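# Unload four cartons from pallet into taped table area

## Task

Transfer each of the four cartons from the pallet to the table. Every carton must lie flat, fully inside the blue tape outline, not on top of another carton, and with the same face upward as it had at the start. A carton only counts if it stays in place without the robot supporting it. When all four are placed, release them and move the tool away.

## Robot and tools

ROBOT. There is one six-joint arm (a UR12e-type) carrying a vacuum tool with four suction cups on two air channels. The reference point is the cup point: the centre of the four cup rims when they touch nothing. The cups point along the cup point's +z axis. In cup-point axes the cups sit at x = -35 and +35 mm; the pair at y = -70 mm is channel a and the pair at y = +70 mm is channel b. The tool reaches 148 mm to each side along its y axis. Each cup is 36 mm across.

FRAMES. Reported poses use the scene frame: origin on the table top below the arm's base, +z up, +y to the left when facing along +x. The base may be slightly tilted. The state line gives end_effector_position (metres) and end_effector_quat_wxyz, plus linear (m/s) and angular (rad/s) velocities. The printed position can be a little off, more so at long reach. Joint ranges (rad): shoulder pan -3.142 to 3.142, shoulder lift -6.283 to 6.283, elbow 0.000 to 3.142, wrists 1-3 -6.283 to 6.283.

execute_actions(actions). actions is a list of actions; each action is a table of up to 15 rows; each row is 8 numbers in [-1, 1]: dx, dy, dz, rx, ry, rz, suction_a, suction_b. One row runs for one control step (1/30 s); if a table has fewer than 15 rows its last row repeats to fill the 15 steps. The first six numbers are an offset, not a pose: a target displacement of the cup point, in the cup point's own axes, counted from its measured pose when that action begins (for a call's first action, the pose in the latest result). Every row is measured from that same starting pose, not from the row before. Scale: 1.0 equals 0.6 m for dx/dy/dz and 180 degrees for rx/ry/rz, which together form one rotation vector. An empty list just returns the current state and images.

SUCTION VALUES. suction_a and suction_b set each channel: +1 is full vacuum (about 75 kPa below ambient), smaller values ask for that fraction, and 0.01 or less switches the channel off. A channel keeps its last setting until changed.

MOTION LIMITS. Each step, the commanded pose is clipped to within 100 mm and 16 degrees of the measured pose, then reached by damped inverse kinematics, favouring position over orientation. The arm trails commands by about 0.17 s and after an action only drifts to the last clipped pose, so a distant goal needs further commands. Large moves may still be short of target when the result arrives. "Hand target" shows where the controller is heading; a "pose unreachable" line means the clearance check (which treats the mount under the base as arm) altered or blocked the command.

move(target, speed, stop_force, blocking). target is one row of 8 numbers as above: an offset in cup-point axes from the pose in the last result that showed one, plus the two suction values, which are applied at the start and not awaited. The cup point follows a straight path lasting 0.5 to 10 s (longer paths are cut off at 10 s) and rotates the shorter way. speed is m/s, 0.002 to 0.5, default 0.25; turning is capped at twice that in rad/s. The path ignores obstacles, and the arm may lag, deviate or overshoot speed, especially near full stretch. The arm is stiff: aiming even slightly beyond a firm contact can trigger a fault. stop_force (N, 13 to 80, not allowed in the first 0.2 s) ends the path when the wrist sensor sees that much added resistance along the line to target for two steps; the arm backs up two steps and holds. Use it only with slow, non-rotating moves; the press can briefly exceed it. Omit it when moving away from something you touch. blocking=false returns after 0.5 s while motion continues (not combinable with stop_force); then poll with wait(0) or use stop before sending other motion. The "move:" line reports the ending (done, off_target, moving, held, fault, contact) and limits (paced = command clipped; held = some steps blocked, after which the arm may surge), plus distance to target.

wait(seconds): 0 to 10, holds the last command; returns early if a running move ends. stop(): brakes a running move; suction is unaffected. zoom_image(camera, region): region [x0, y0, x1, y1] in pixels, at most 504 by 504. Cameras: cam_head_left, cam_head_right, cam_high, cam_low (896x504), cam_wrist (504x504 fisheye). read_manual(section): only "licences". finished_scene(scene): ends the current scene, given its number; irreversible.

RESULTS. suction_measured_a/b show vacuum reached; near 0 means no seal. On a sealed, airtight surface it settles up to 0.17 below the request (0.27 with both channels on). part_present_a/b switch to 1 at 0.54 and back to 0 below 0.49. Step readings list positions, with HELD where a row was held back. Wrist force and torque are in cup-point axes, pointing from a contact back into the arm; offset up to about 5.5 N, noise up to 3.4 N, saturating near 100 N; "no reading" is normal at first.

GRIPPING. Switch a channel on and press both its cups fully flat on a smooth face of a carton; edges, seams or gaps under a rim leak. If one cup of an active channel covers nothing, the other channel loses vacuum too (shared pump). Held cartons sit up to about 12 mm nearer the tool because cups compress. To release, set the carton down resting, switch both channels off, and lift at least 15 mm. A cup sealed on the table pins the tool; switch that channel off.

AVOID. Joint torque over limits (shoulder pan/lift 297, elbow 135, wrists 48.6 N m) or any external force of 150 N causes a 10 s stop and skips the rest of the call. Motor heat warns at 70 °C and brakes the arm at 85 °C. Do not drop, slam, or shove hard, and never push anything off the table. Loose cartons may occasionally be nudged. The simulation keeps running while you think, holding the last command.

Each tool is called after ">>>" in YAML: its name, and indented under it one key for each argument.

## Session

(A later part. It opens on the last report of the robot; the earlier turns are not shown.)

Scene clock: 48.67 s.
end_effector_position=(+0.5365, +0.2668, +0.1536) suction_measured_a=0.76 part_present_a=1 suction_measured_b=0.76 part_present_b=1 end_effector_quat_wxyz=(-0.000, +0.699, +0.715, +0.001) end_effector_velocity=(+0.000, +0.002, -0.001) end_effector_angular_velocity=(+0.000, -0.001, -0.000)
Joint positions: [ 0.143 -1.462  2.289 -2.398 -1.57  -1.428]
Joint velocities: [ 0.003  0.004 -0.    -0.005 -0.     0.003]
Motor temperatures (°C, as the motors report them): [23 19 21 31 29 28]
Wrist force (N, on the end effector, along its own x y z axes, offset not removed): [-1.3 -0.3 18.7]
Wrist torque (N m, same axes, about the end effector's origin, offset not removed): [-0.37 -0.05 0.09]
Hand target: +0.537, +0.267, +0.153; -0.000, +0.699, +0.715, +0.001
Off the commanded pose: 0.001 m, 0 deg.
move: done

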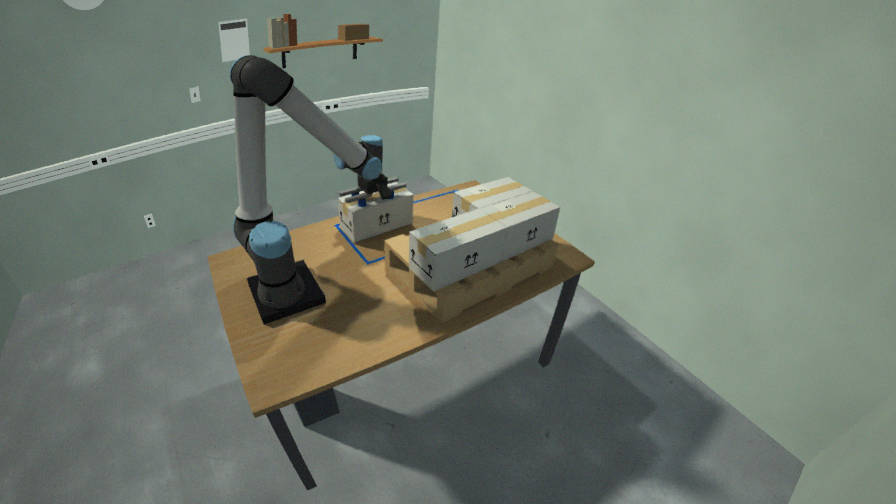

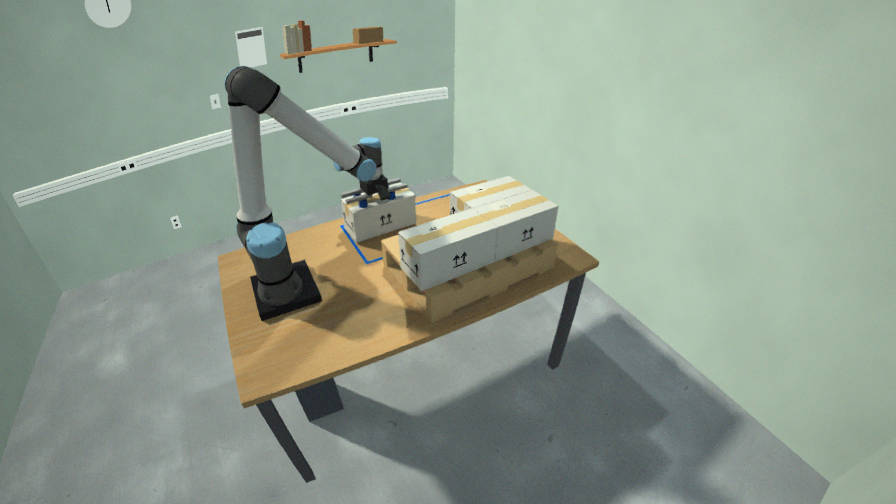

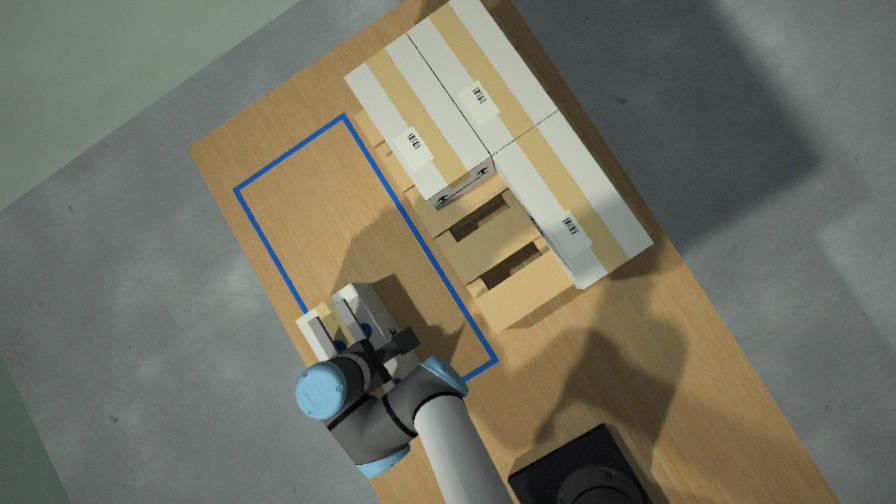

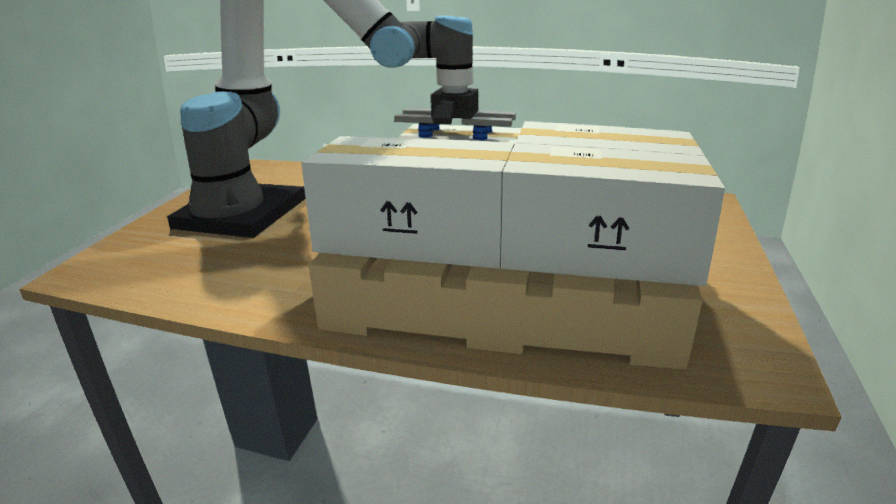

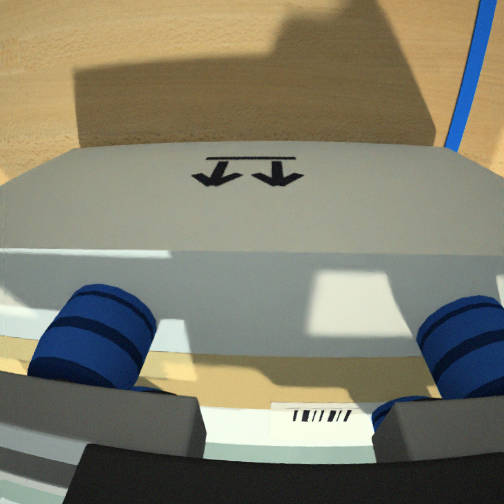

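>>> move:
  target: [0.016,0.03,0.012,0,0,0,1,1]
  speed: 0.1

>>> zoom_image:
  camera: "cam_head_left"
  region: [320,180,420,270]

Scene clock: 57.90 s.
end_effector_position=(+0.5540, +0.2766, +0.1466) suction_measured_a=0.76 part_present_a=1 suction_measured_b=0.76 part_present_b=1 end_effector_quat_wxyz=(-0.000, +0.699, +0.715, +0.001) end_effector_velocity=(+0.002, +0.002, -0.001) end_effector_angular_velocity=(+0.001, -0.000, -0.000)
Joint positions: [ 0.155 -1.421  2.258 -2.408 -1.57  -1.416]
Joint velocities: [ 0.001  0.005 -0.004 -0.001  0.001  0.002]
Motor temperatures (°C, as the motors report them): [23 19 21 31 29 28]
Wrist force (N, on the end effector, along its own x y z axes, offset not removed): [0.2 -2.1 22.8]
Wrist torque (N m, same axes, about the end effector's origin, offset not removed): [-0.54 -0.46 0.02]
Hand target: +0.554, +0.277, +0.146; -0.000, +0.699, +0.715, +0.001
Off the commanded pose: 0.000 m, 0 deg.
move: done

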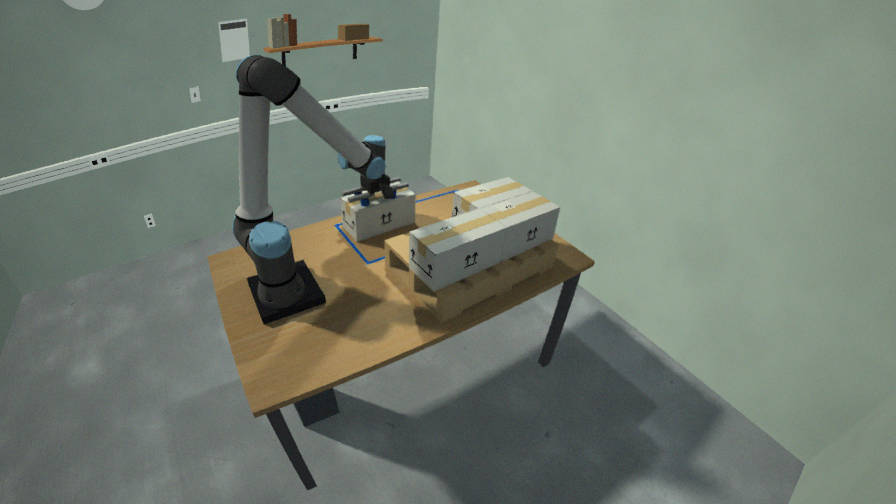

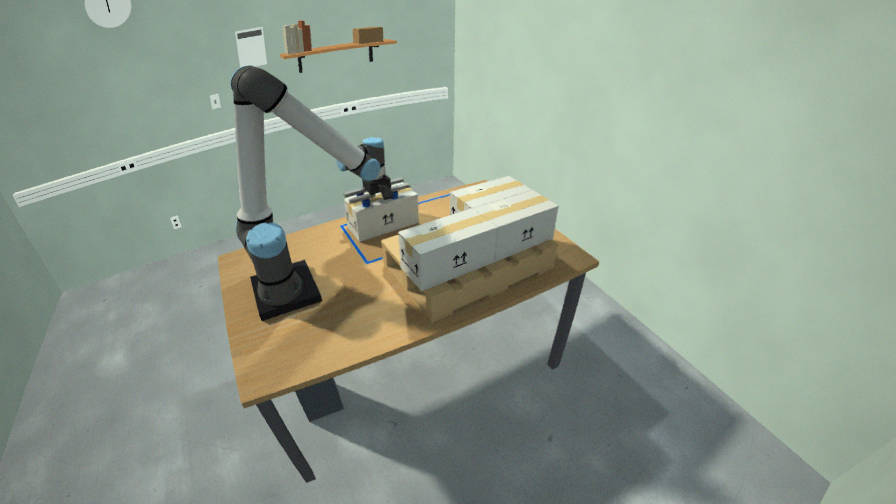

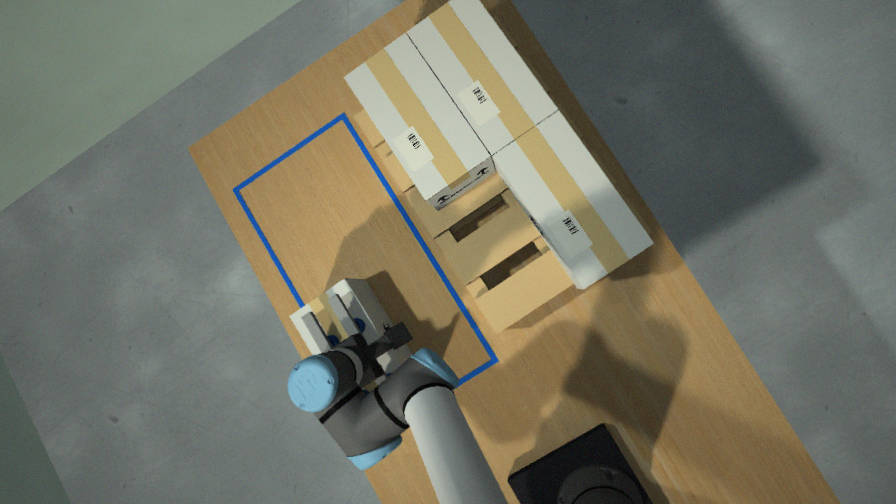

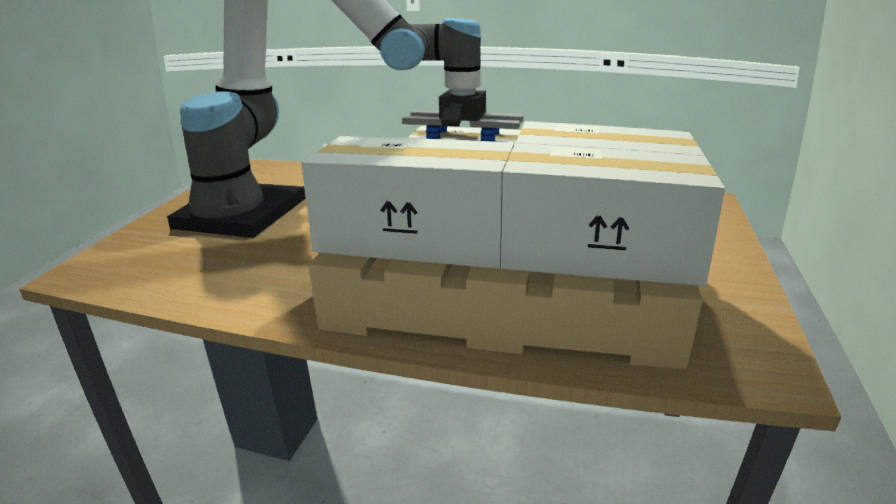

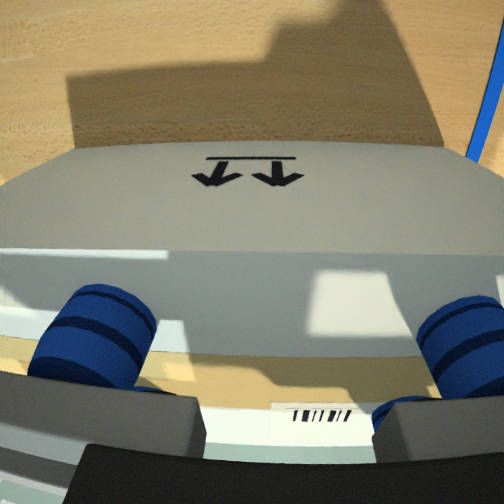

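Region (320, 180, 420, 270) of cam_head_left's 896x504 image, scaled by 5.040, with more detail than that image has; it fills the top 454 rows of this view, and the rest is white.

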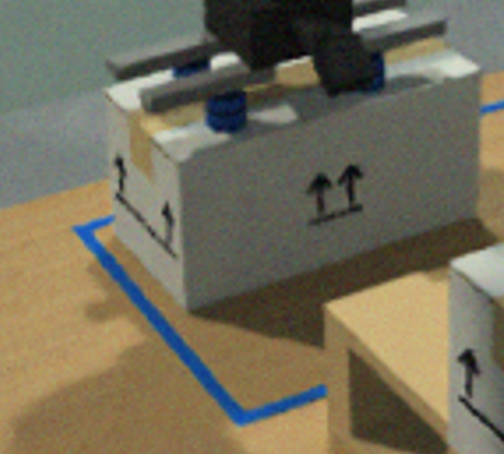

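>>> execute_actions:
  actions:
    - [[0,0,0.002,0,0,0,1,1],[0,0,0.004,0,0,0,1,1],[0,0,0.006,0,0,0,1,1],[0,0,0.008,0,0,0,1,1],[0,0,0.010,0,0,0,1,1],[0,0,0.0125,0,0,0,1,1]]

>>> zoom_image:
  camera: "cam_head_left"
  region: [325,205,395,270]

>>> zoom_image:
  camera: "cam_high"
  region: [230,220,430,360]

Scene clock: 81.13 s.
end_effector_position=(+0.5551, +0.2770, +0.1437) suction_measured_a=0.76 part_present_a=1 suction_measured_b=0.76 part_present_b=1 end_effector_quat_wxyz=(+0.001, +0.699, +0.715, +0.002) end_effector_velocity=(-0.000, +0.000, +0.001) end_effector_angular_velocity=(-0.000, -0.001, +0.001)
Joint positions: [ 0.155 -1.415  2.259 -2.418 -1.57  -1.416]
Joint velocities: [ 0.001 -0.001  0.    -0.    -0.     0.   ]
Motor temperatures (°C, as the motors report them): [23 19 21 31 29 28]
Wrist force (N, on the end effector, along its own x y z axes, offset not removed): [1.9 -11.0 -41.8]
Wrist torque (N m, same axes, about the end effector's origin, offset not removed): [4.09 -1.17 -0.12]
Hand target: +0.555, +0.277, +0.144; +0.001, +0.699, +0.715, +0.002
Off the commanded pose: 0.005 m, 0 deg.
FORCE FAULT: contact force on the arm reached its limit, and the arm stopped for 10 seconds. The contact can be on any part of the arm, not only on its tool. That time counts as 19 of the actions that you can send in this scene. The arm's remaining commands of this call were not run. The arm holds still and accepts commands again. Move the arm away from the contact; if what it grips holds it there, let go first. Pushing or pulling that hard again can fault the arm again.
Step readings (end_effector_position):
0: (+0.5543, +0.2768, +0.1465)
1: (+0.5543, +0.2768, +0.1465)
2: (+0.5544, +0.2768, +0.1464)
4: (+0.5543, +0.2768, +0.1456)
8: (+0.5545, +0.2768, +0.1428)
15: (+0.5551, +0.2770, +0.1436)

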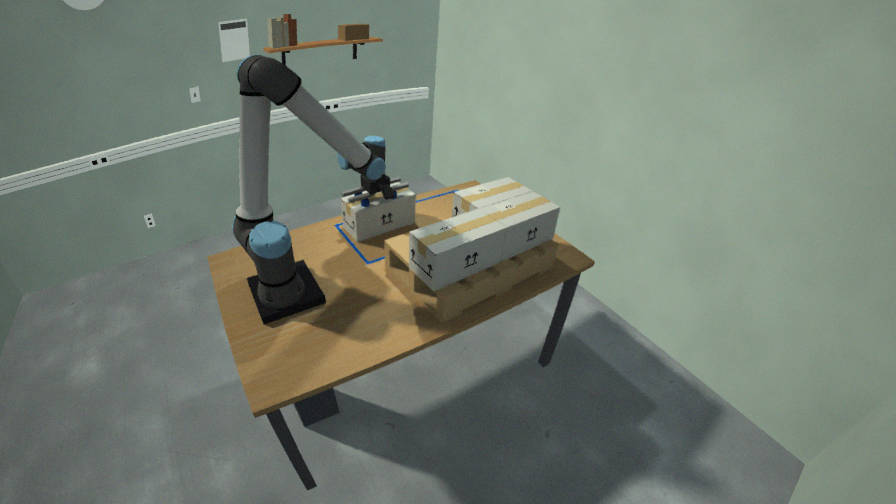

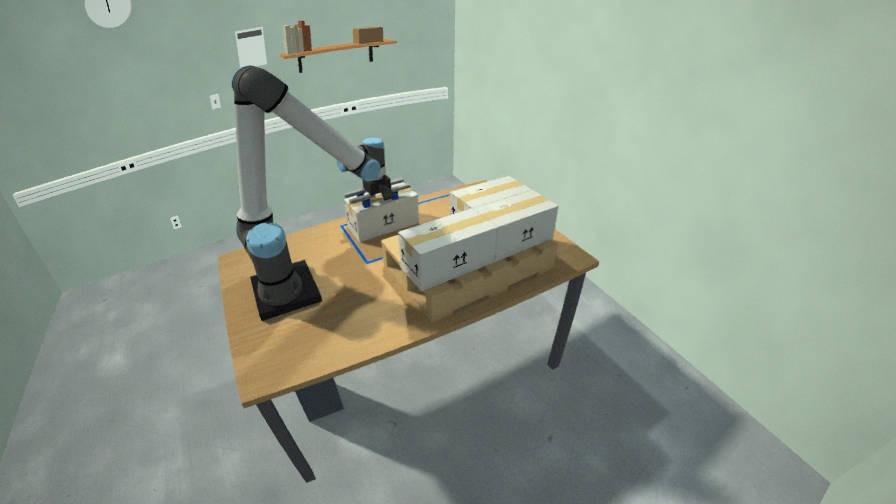

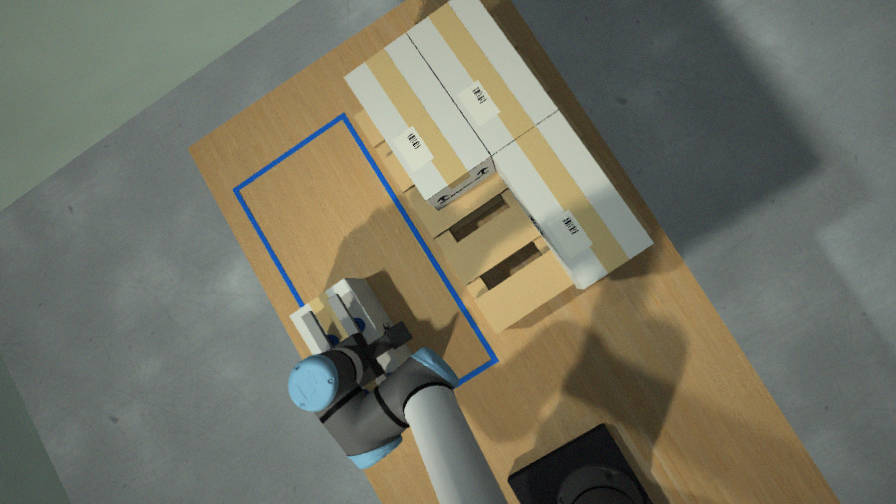

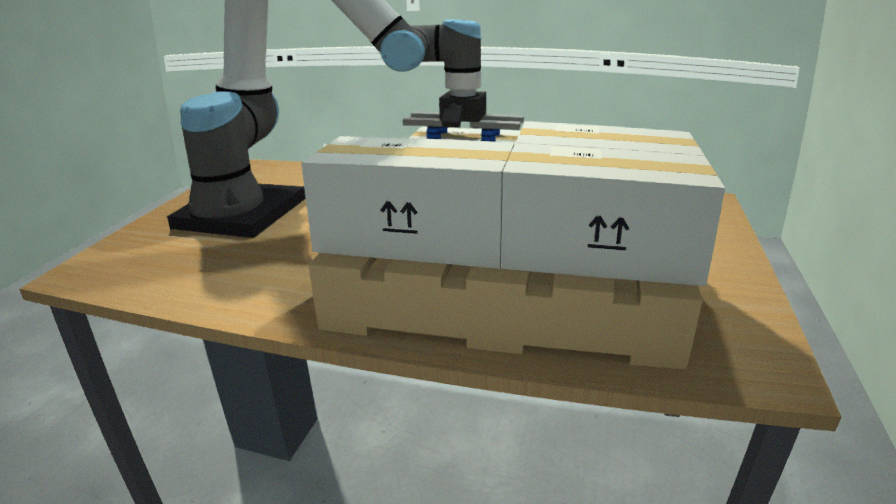

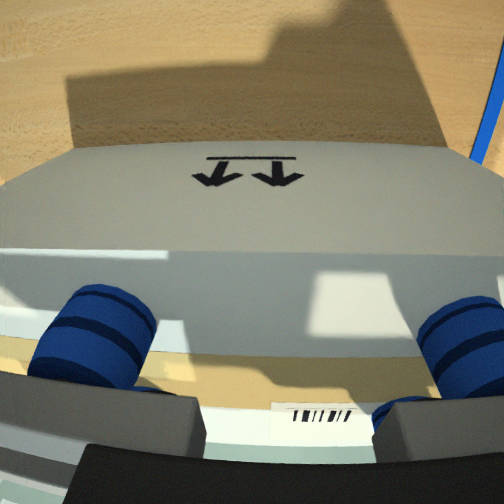

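Region (325, 205, 395, 270) of cam_head_left's 896x504 image, scaled by 7.200, with more detail than that image has; it fills the top 468 rows of this view, and the rest is white.

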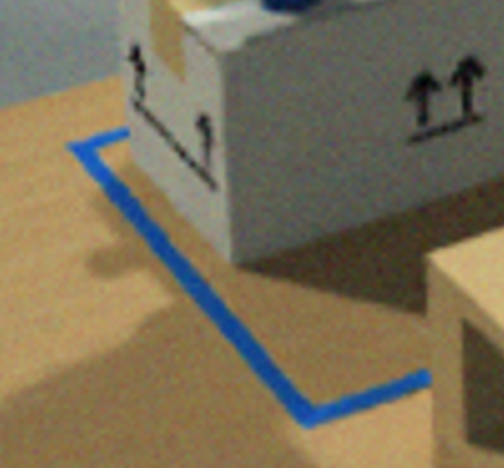

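Region (230, 220, 430, 360) of cam_high's 896x504 image, scaled by 2.520, with more detail than that image has; it fills the top 353 rows of this view, and the rest is white.

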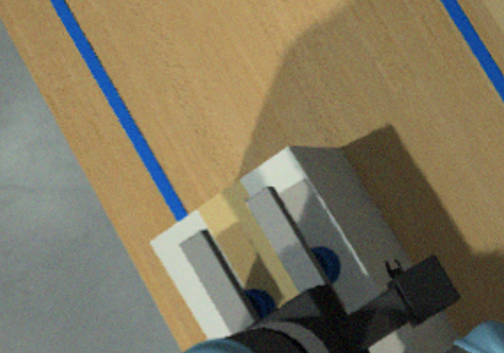

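>>> execute_actions:
  actions:
    - [[0,0,-0.002,0,0,0,0,0]]

>>> move:
  target: [-0.12,0.1,-0.30,0,0,0,0,0]
  speed: 0.3

Scene clock: 92.03 s.
end_effector_position=(+0.5551, +0.2770, +0.1449) suction_measured_a=0.01 part_present_a=0 suction_measured_b=0.01 part_present_b=0 end_effector_quat_wxyz=(+0.001, +0.699, +0.715, +0.002) end_effector_velocity=(-0.000, -0.000, -0.001) end_effector_angular_velocity=(-0.000, +0.002, -0.001)
Joint positions: [ 0.155 -1.417  2.258 -2.416 -1.57  -1.416]
Joint velocities: [-0.001  0.001  0.     0.001 -0.     0.   ]
Motor temperatures (°C, as the motors report them): [23 19 21 31 29 28]
Wrist force (N, on the end effector, along its own x y z axes, offset not removed): [1.0 -3.1 -49.1]
Wrist torque (N m, same axes, about the end effector's origin, offset not removed): [-0.09 -0.23 0.04]
Hand target: +0.555, +0.277, +0.145; +0.001, +0.699, +0.715, +0.002
Off the commanded pose: 0.000 m, 0 deg.
Step readings (end_effector_position):
0: (+0.5551, +0.2770, +0.1437)
1: (+0.5551, +0.2770, +0.1437)
2: (+0.5551, +0.2770, +0.1438)
4: (+0.5553, +0.2770, +0.1444)
8: (+0.5552, +0.2770, +0.1448)
15: end_effector_position above

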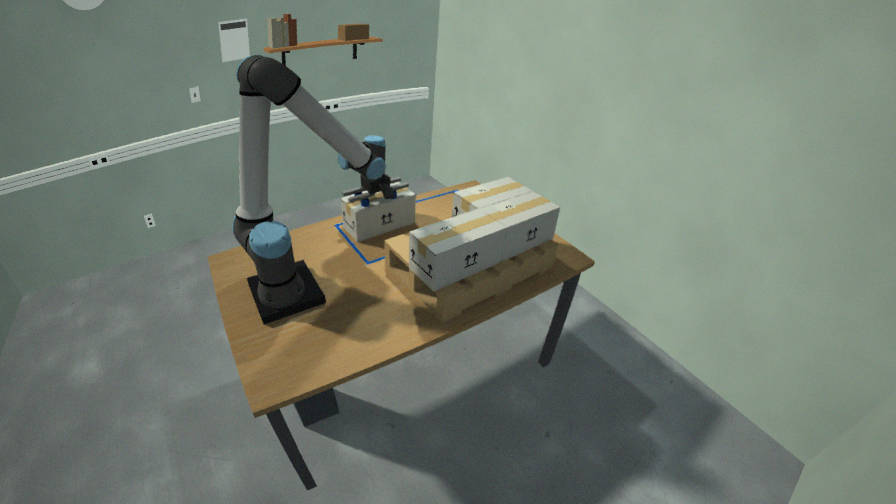

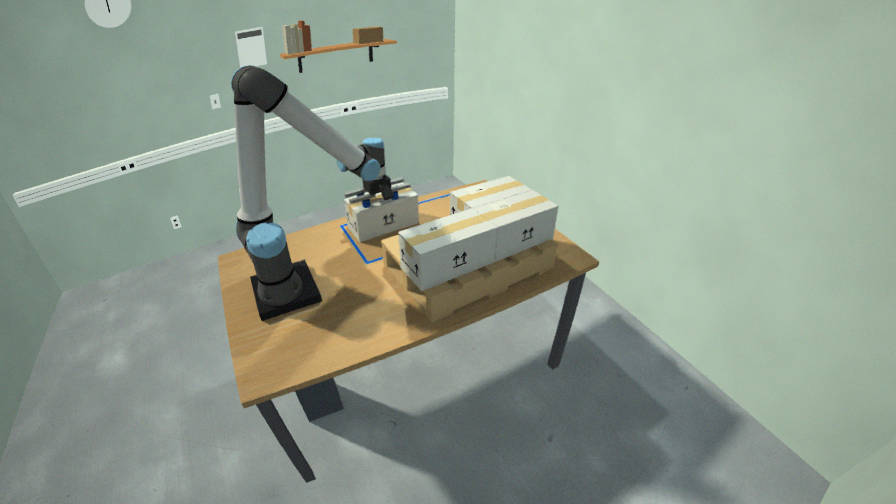

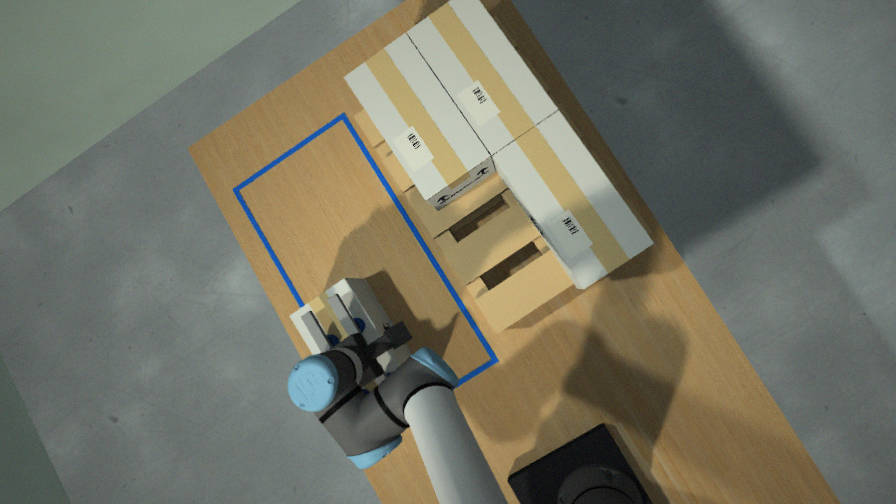

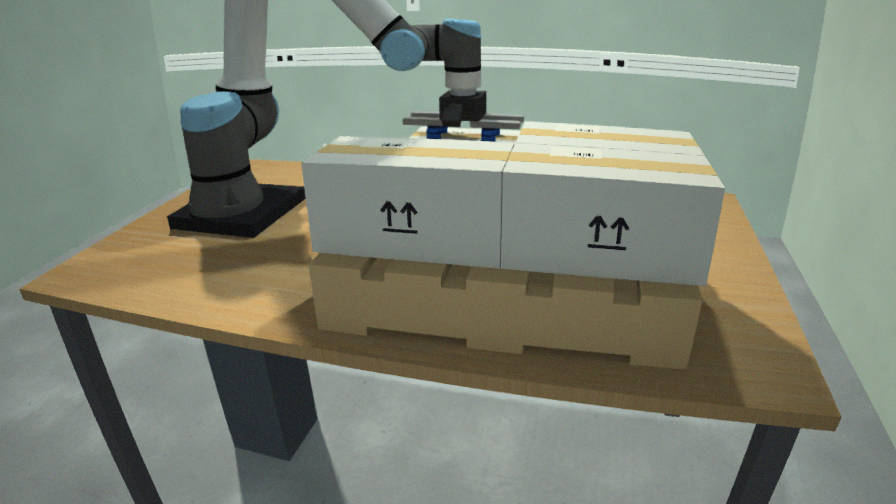

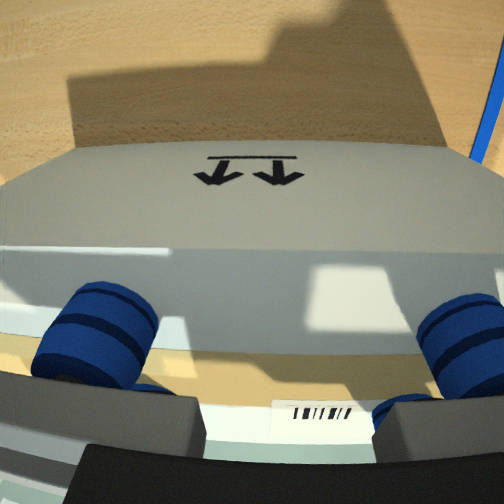

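Scene clock: 93.43 s.
end_effector_position=(+0.6162, +0.2063, +0.3245) suction_measured_a=0.01 part_present_a=0 suction_measured_b=0.01 part_present_b=0 end_effector_quat_wxyz=(+0.001, +0.699, +0.715, +0.002) end_effector_velocity=(+0.001, -0.001, +0.003) end_effector_angular_velocity=(+0.000, +0.000, +0.000)
Joint positions: [ 0.028 -1.582  2.042 -2.034 -1.57  -1.543]
Joint velocities: [-0.001 -0.002 -0.004  0.005  0.    -0.002]
Motor temperatures (°C, as the motors report them): [23 19 21 31 29 28]
Wrist force (N, on the end effector, along its own x y z axes, offset not removed): [-0.5 -1.3 -2.0]
Wrist torque (N m, same axes, about the end effector's origin, offset not removed): [-0.27 -0.02 0.01]
Hand target: +0.616, +0.206, +0.325; +0.001, +0.699, +0.715, +0.002
Off the commanded pose: 0.000 m, 0 deg.
move: done

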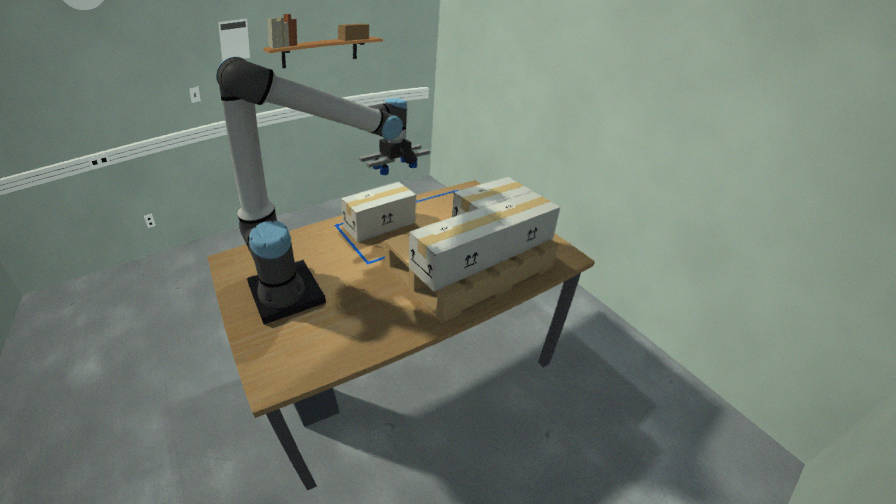

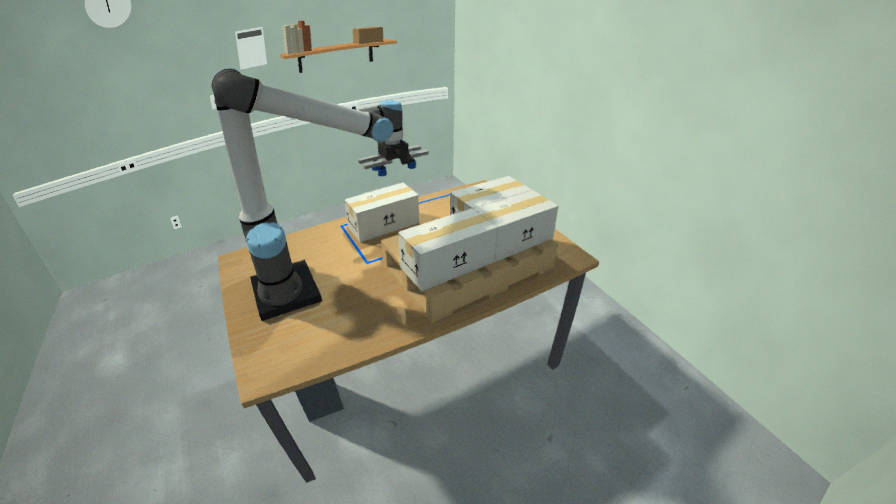

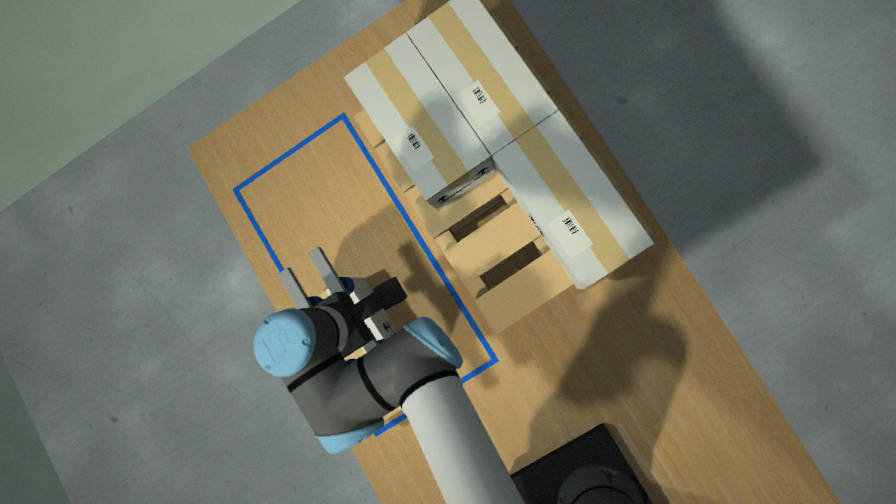

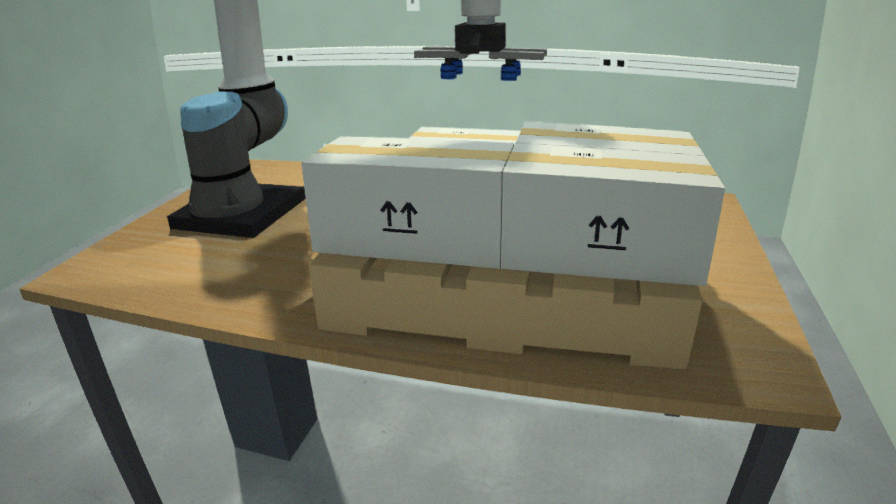

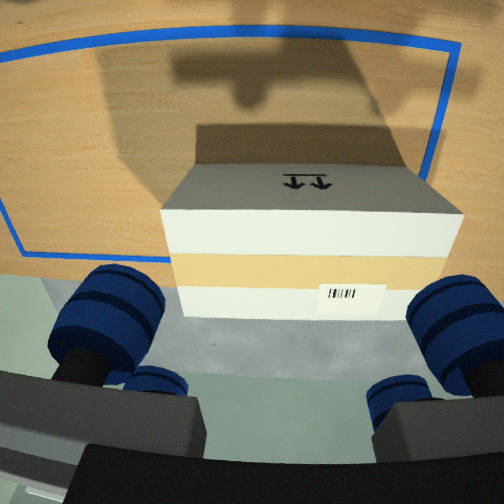

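>>> move:
  target: [-0.5643,0.449,0.047,0,0,0,0,0]
  speed: 0.45

Scene clock: 103.30 s.
end_effector_position=(+0.8933, -0.1255, +0.2969) suction_measured_a=0.01 part_present_a=0 suction_measured_b=0.01 part_present_b=0 end_effector_quat_wxyz=(+0.001, +0.699, +0.715, +0.002) end_effector_velocity=(+0.002, -0.002, +0.001) end_effector_angular_velocity=(+0.000, -0.001, -0.000)
Joint positions: [-0.357 -1.165  1.582 -1.991 -1.569 -1.928]
Joint velocities: [-0.001  0.003 -0.006  0.002  0.    -0.001]
Motor temperatures (°C, as the motors report them): [23 19 21 31 29 28]
Wrist force (N, on the end effector, along its own x y z axes, offset not removed): [-1.6 -3.6 -2.1]
Wrist torque (N m, same axes, about the end effector's origin, offset not removed): [-0.59 0.04 0.15]
Hand target: +0.894, -0.126, +0.297; +0.001, +0.699, +0.715, +0.002
Off the commanded pose: 0.000 m, 0 deg.
move: done

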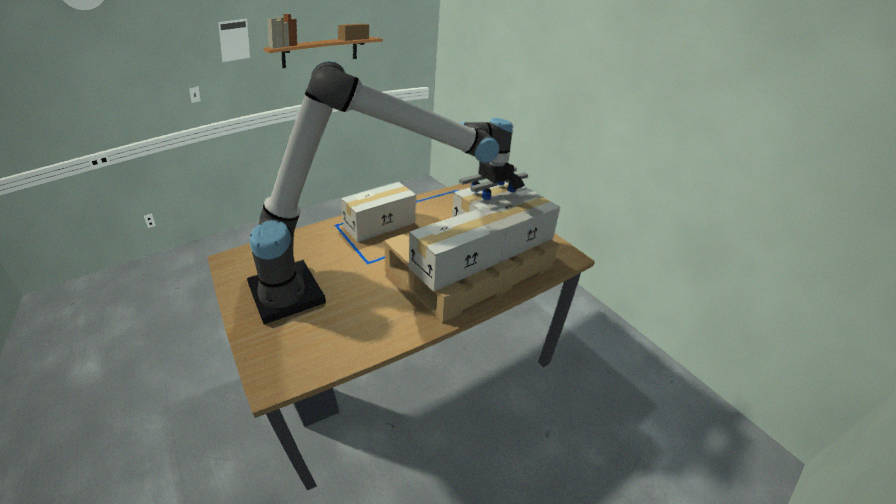

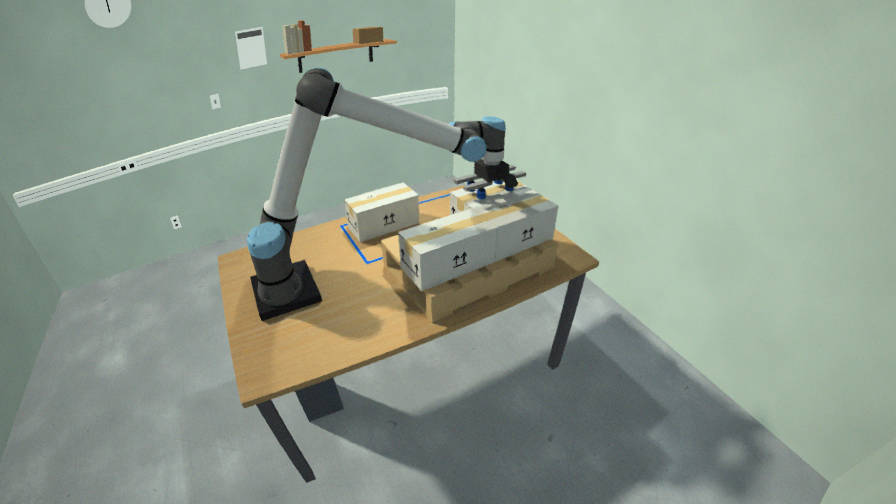

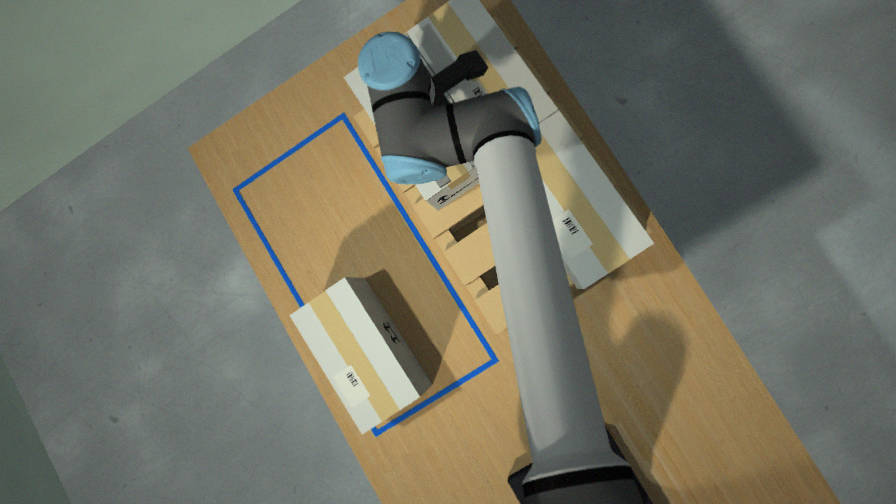

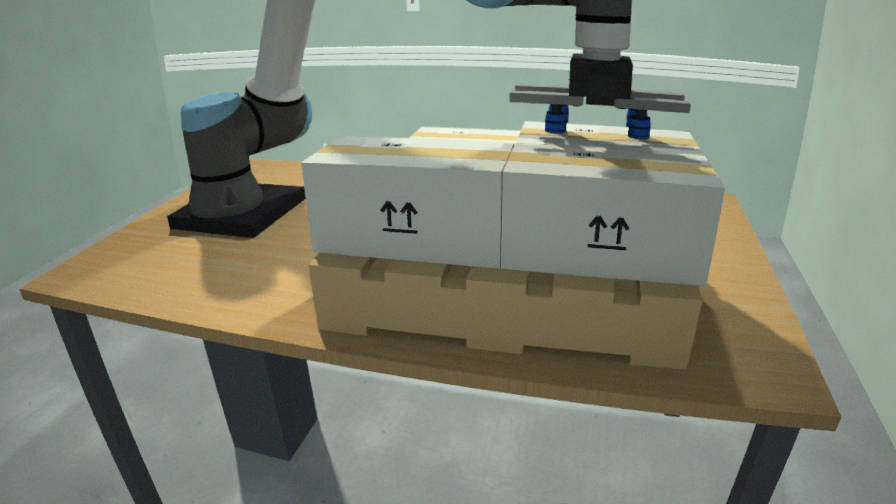

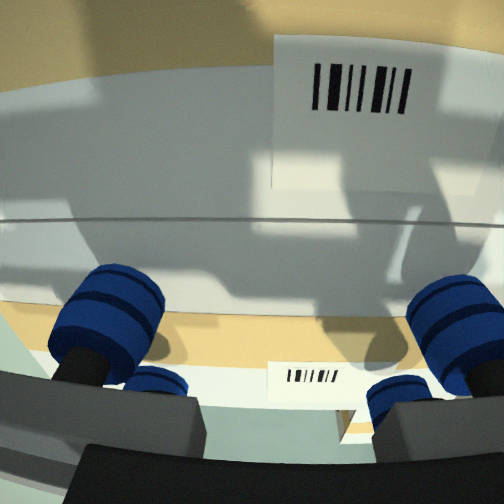

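>>> execute_actions:
  actions:
    - [[0.003,0,0.004,0,0,0,0,0],[0.006,0,0.008,0,0,0,0,0],[0.007,0,0.012,0,0,0,0,0],[0.007,0,0.017,0,0,0,0,0],[0.007,0,0.022,0,0,0,0,0],[0.007,0,0.027,0,0,0,0,0],[0.007,0,0.032,0,0,0,0,0],[0.007,0,0.036,0,0,0,1,1],[0.007,0,0.041,0,0,0,1,1]]
    - [[0,0,0,0,0,0,1,1]]

Scene clock: 110.93 s.
end_effector_position=(+0.8932, -0.1214, +0.2749) suction_measured_a=0.59 part_present_a=1 suction_measured_b=0.59 part_present_b=1 end_effector_quat_wxyz=(+0.001, +0.699, +0.715, +0.002) end_effector_velocity=(+0.000, +0.001, +0.001) end_effector_angular_velocity=(+0.000, -0.002, +0.001)
Joint positions: [-0.353 -1.151  1.603 -2.026 -1.569 -1.924]
Joint velocities: [ 0.001 -0.001 -0.001 -0.     0.001  0.   ]
Motor temperatures (°C, as the motors report them): [23 19 21 31 29 28]
Wrist force (N, on the end effector, along its own x y z axes, offset not removed): [-0.5 -0.1 17.2]
Wrist torque (N m, same axes, about the end effector's origin, offset not removed): [-0.16 -0.34 0.03]
Hand target: +0.893, -0.121, +0.275; +0.001, +0.699, +0.715, +0.002
Off the commanded pose: 0.000 m, 0 deg.
Step readings (end_effector_position; steps 1 to 15: 1st action; 16 to 30: 2nd action):
0: (+0.8936, -0.1257, +0.2969)
1: (+0.8936, -0.1257, +0.2969)
2: (+0.8936, -0.1256, +0.2967)
4: (+0.8935, -0.1244, +0.2949)
8: (+0.8933, -0.1225, +0.2871)
15: (+0.8932, -0.1215, +0.2750)
16: (+0.8932, -0.1214, +0.2744)
17: (+0.8932, -0.1214, +0.2742)
19: (+0.8931, -0.1214, +0.2741)
23: (+0.8931, -0.1214, +0.2744)
30: end_effector_position above

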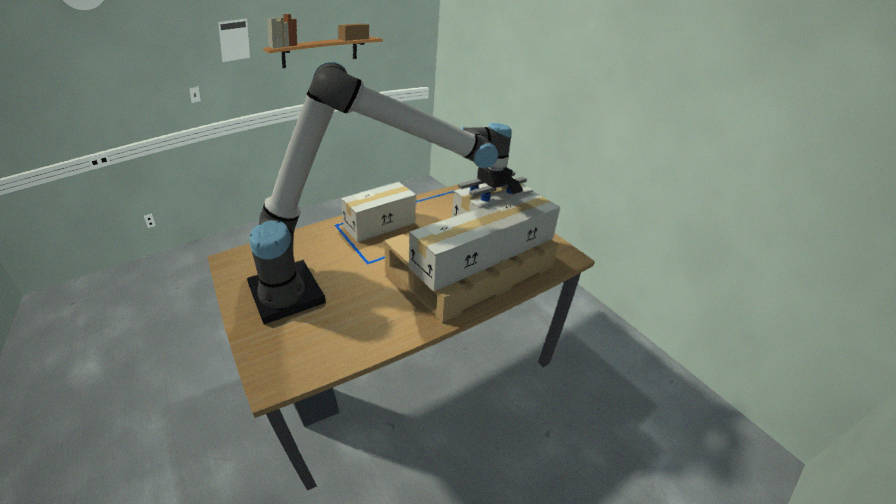

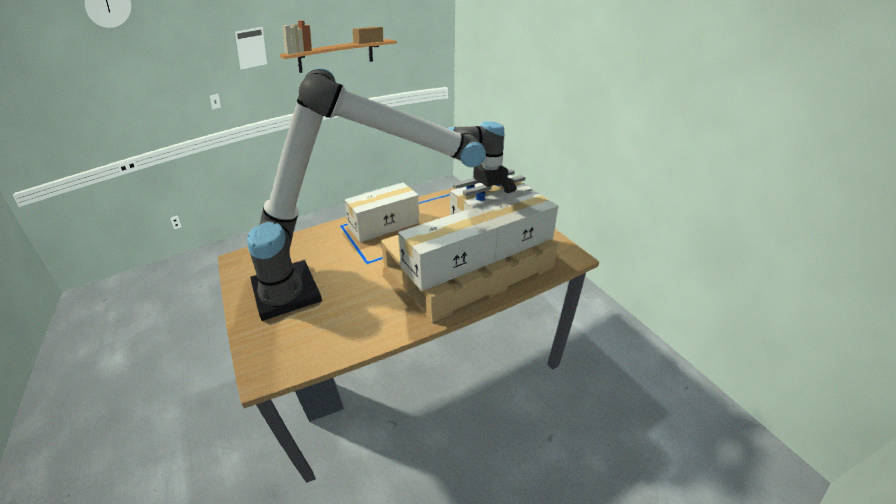

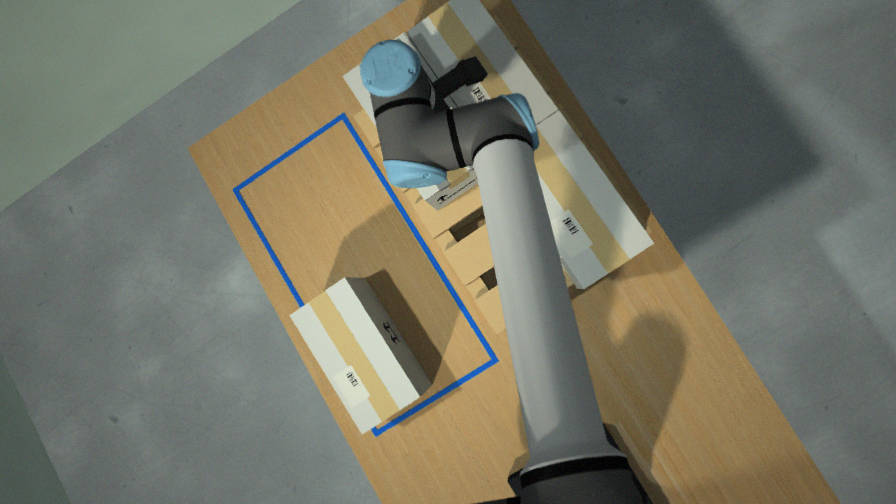

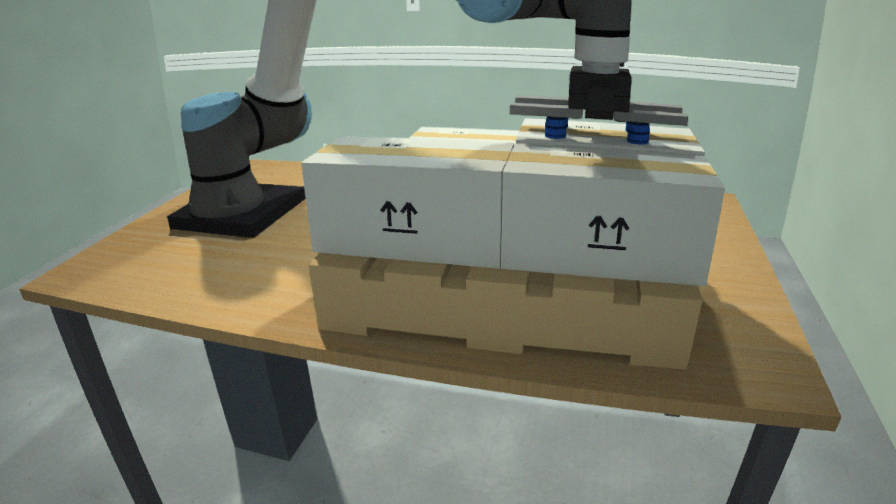

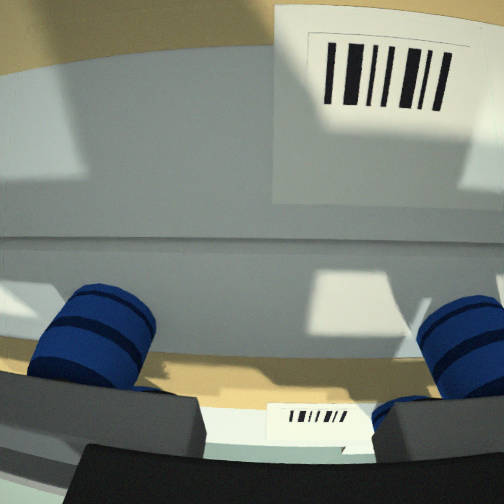

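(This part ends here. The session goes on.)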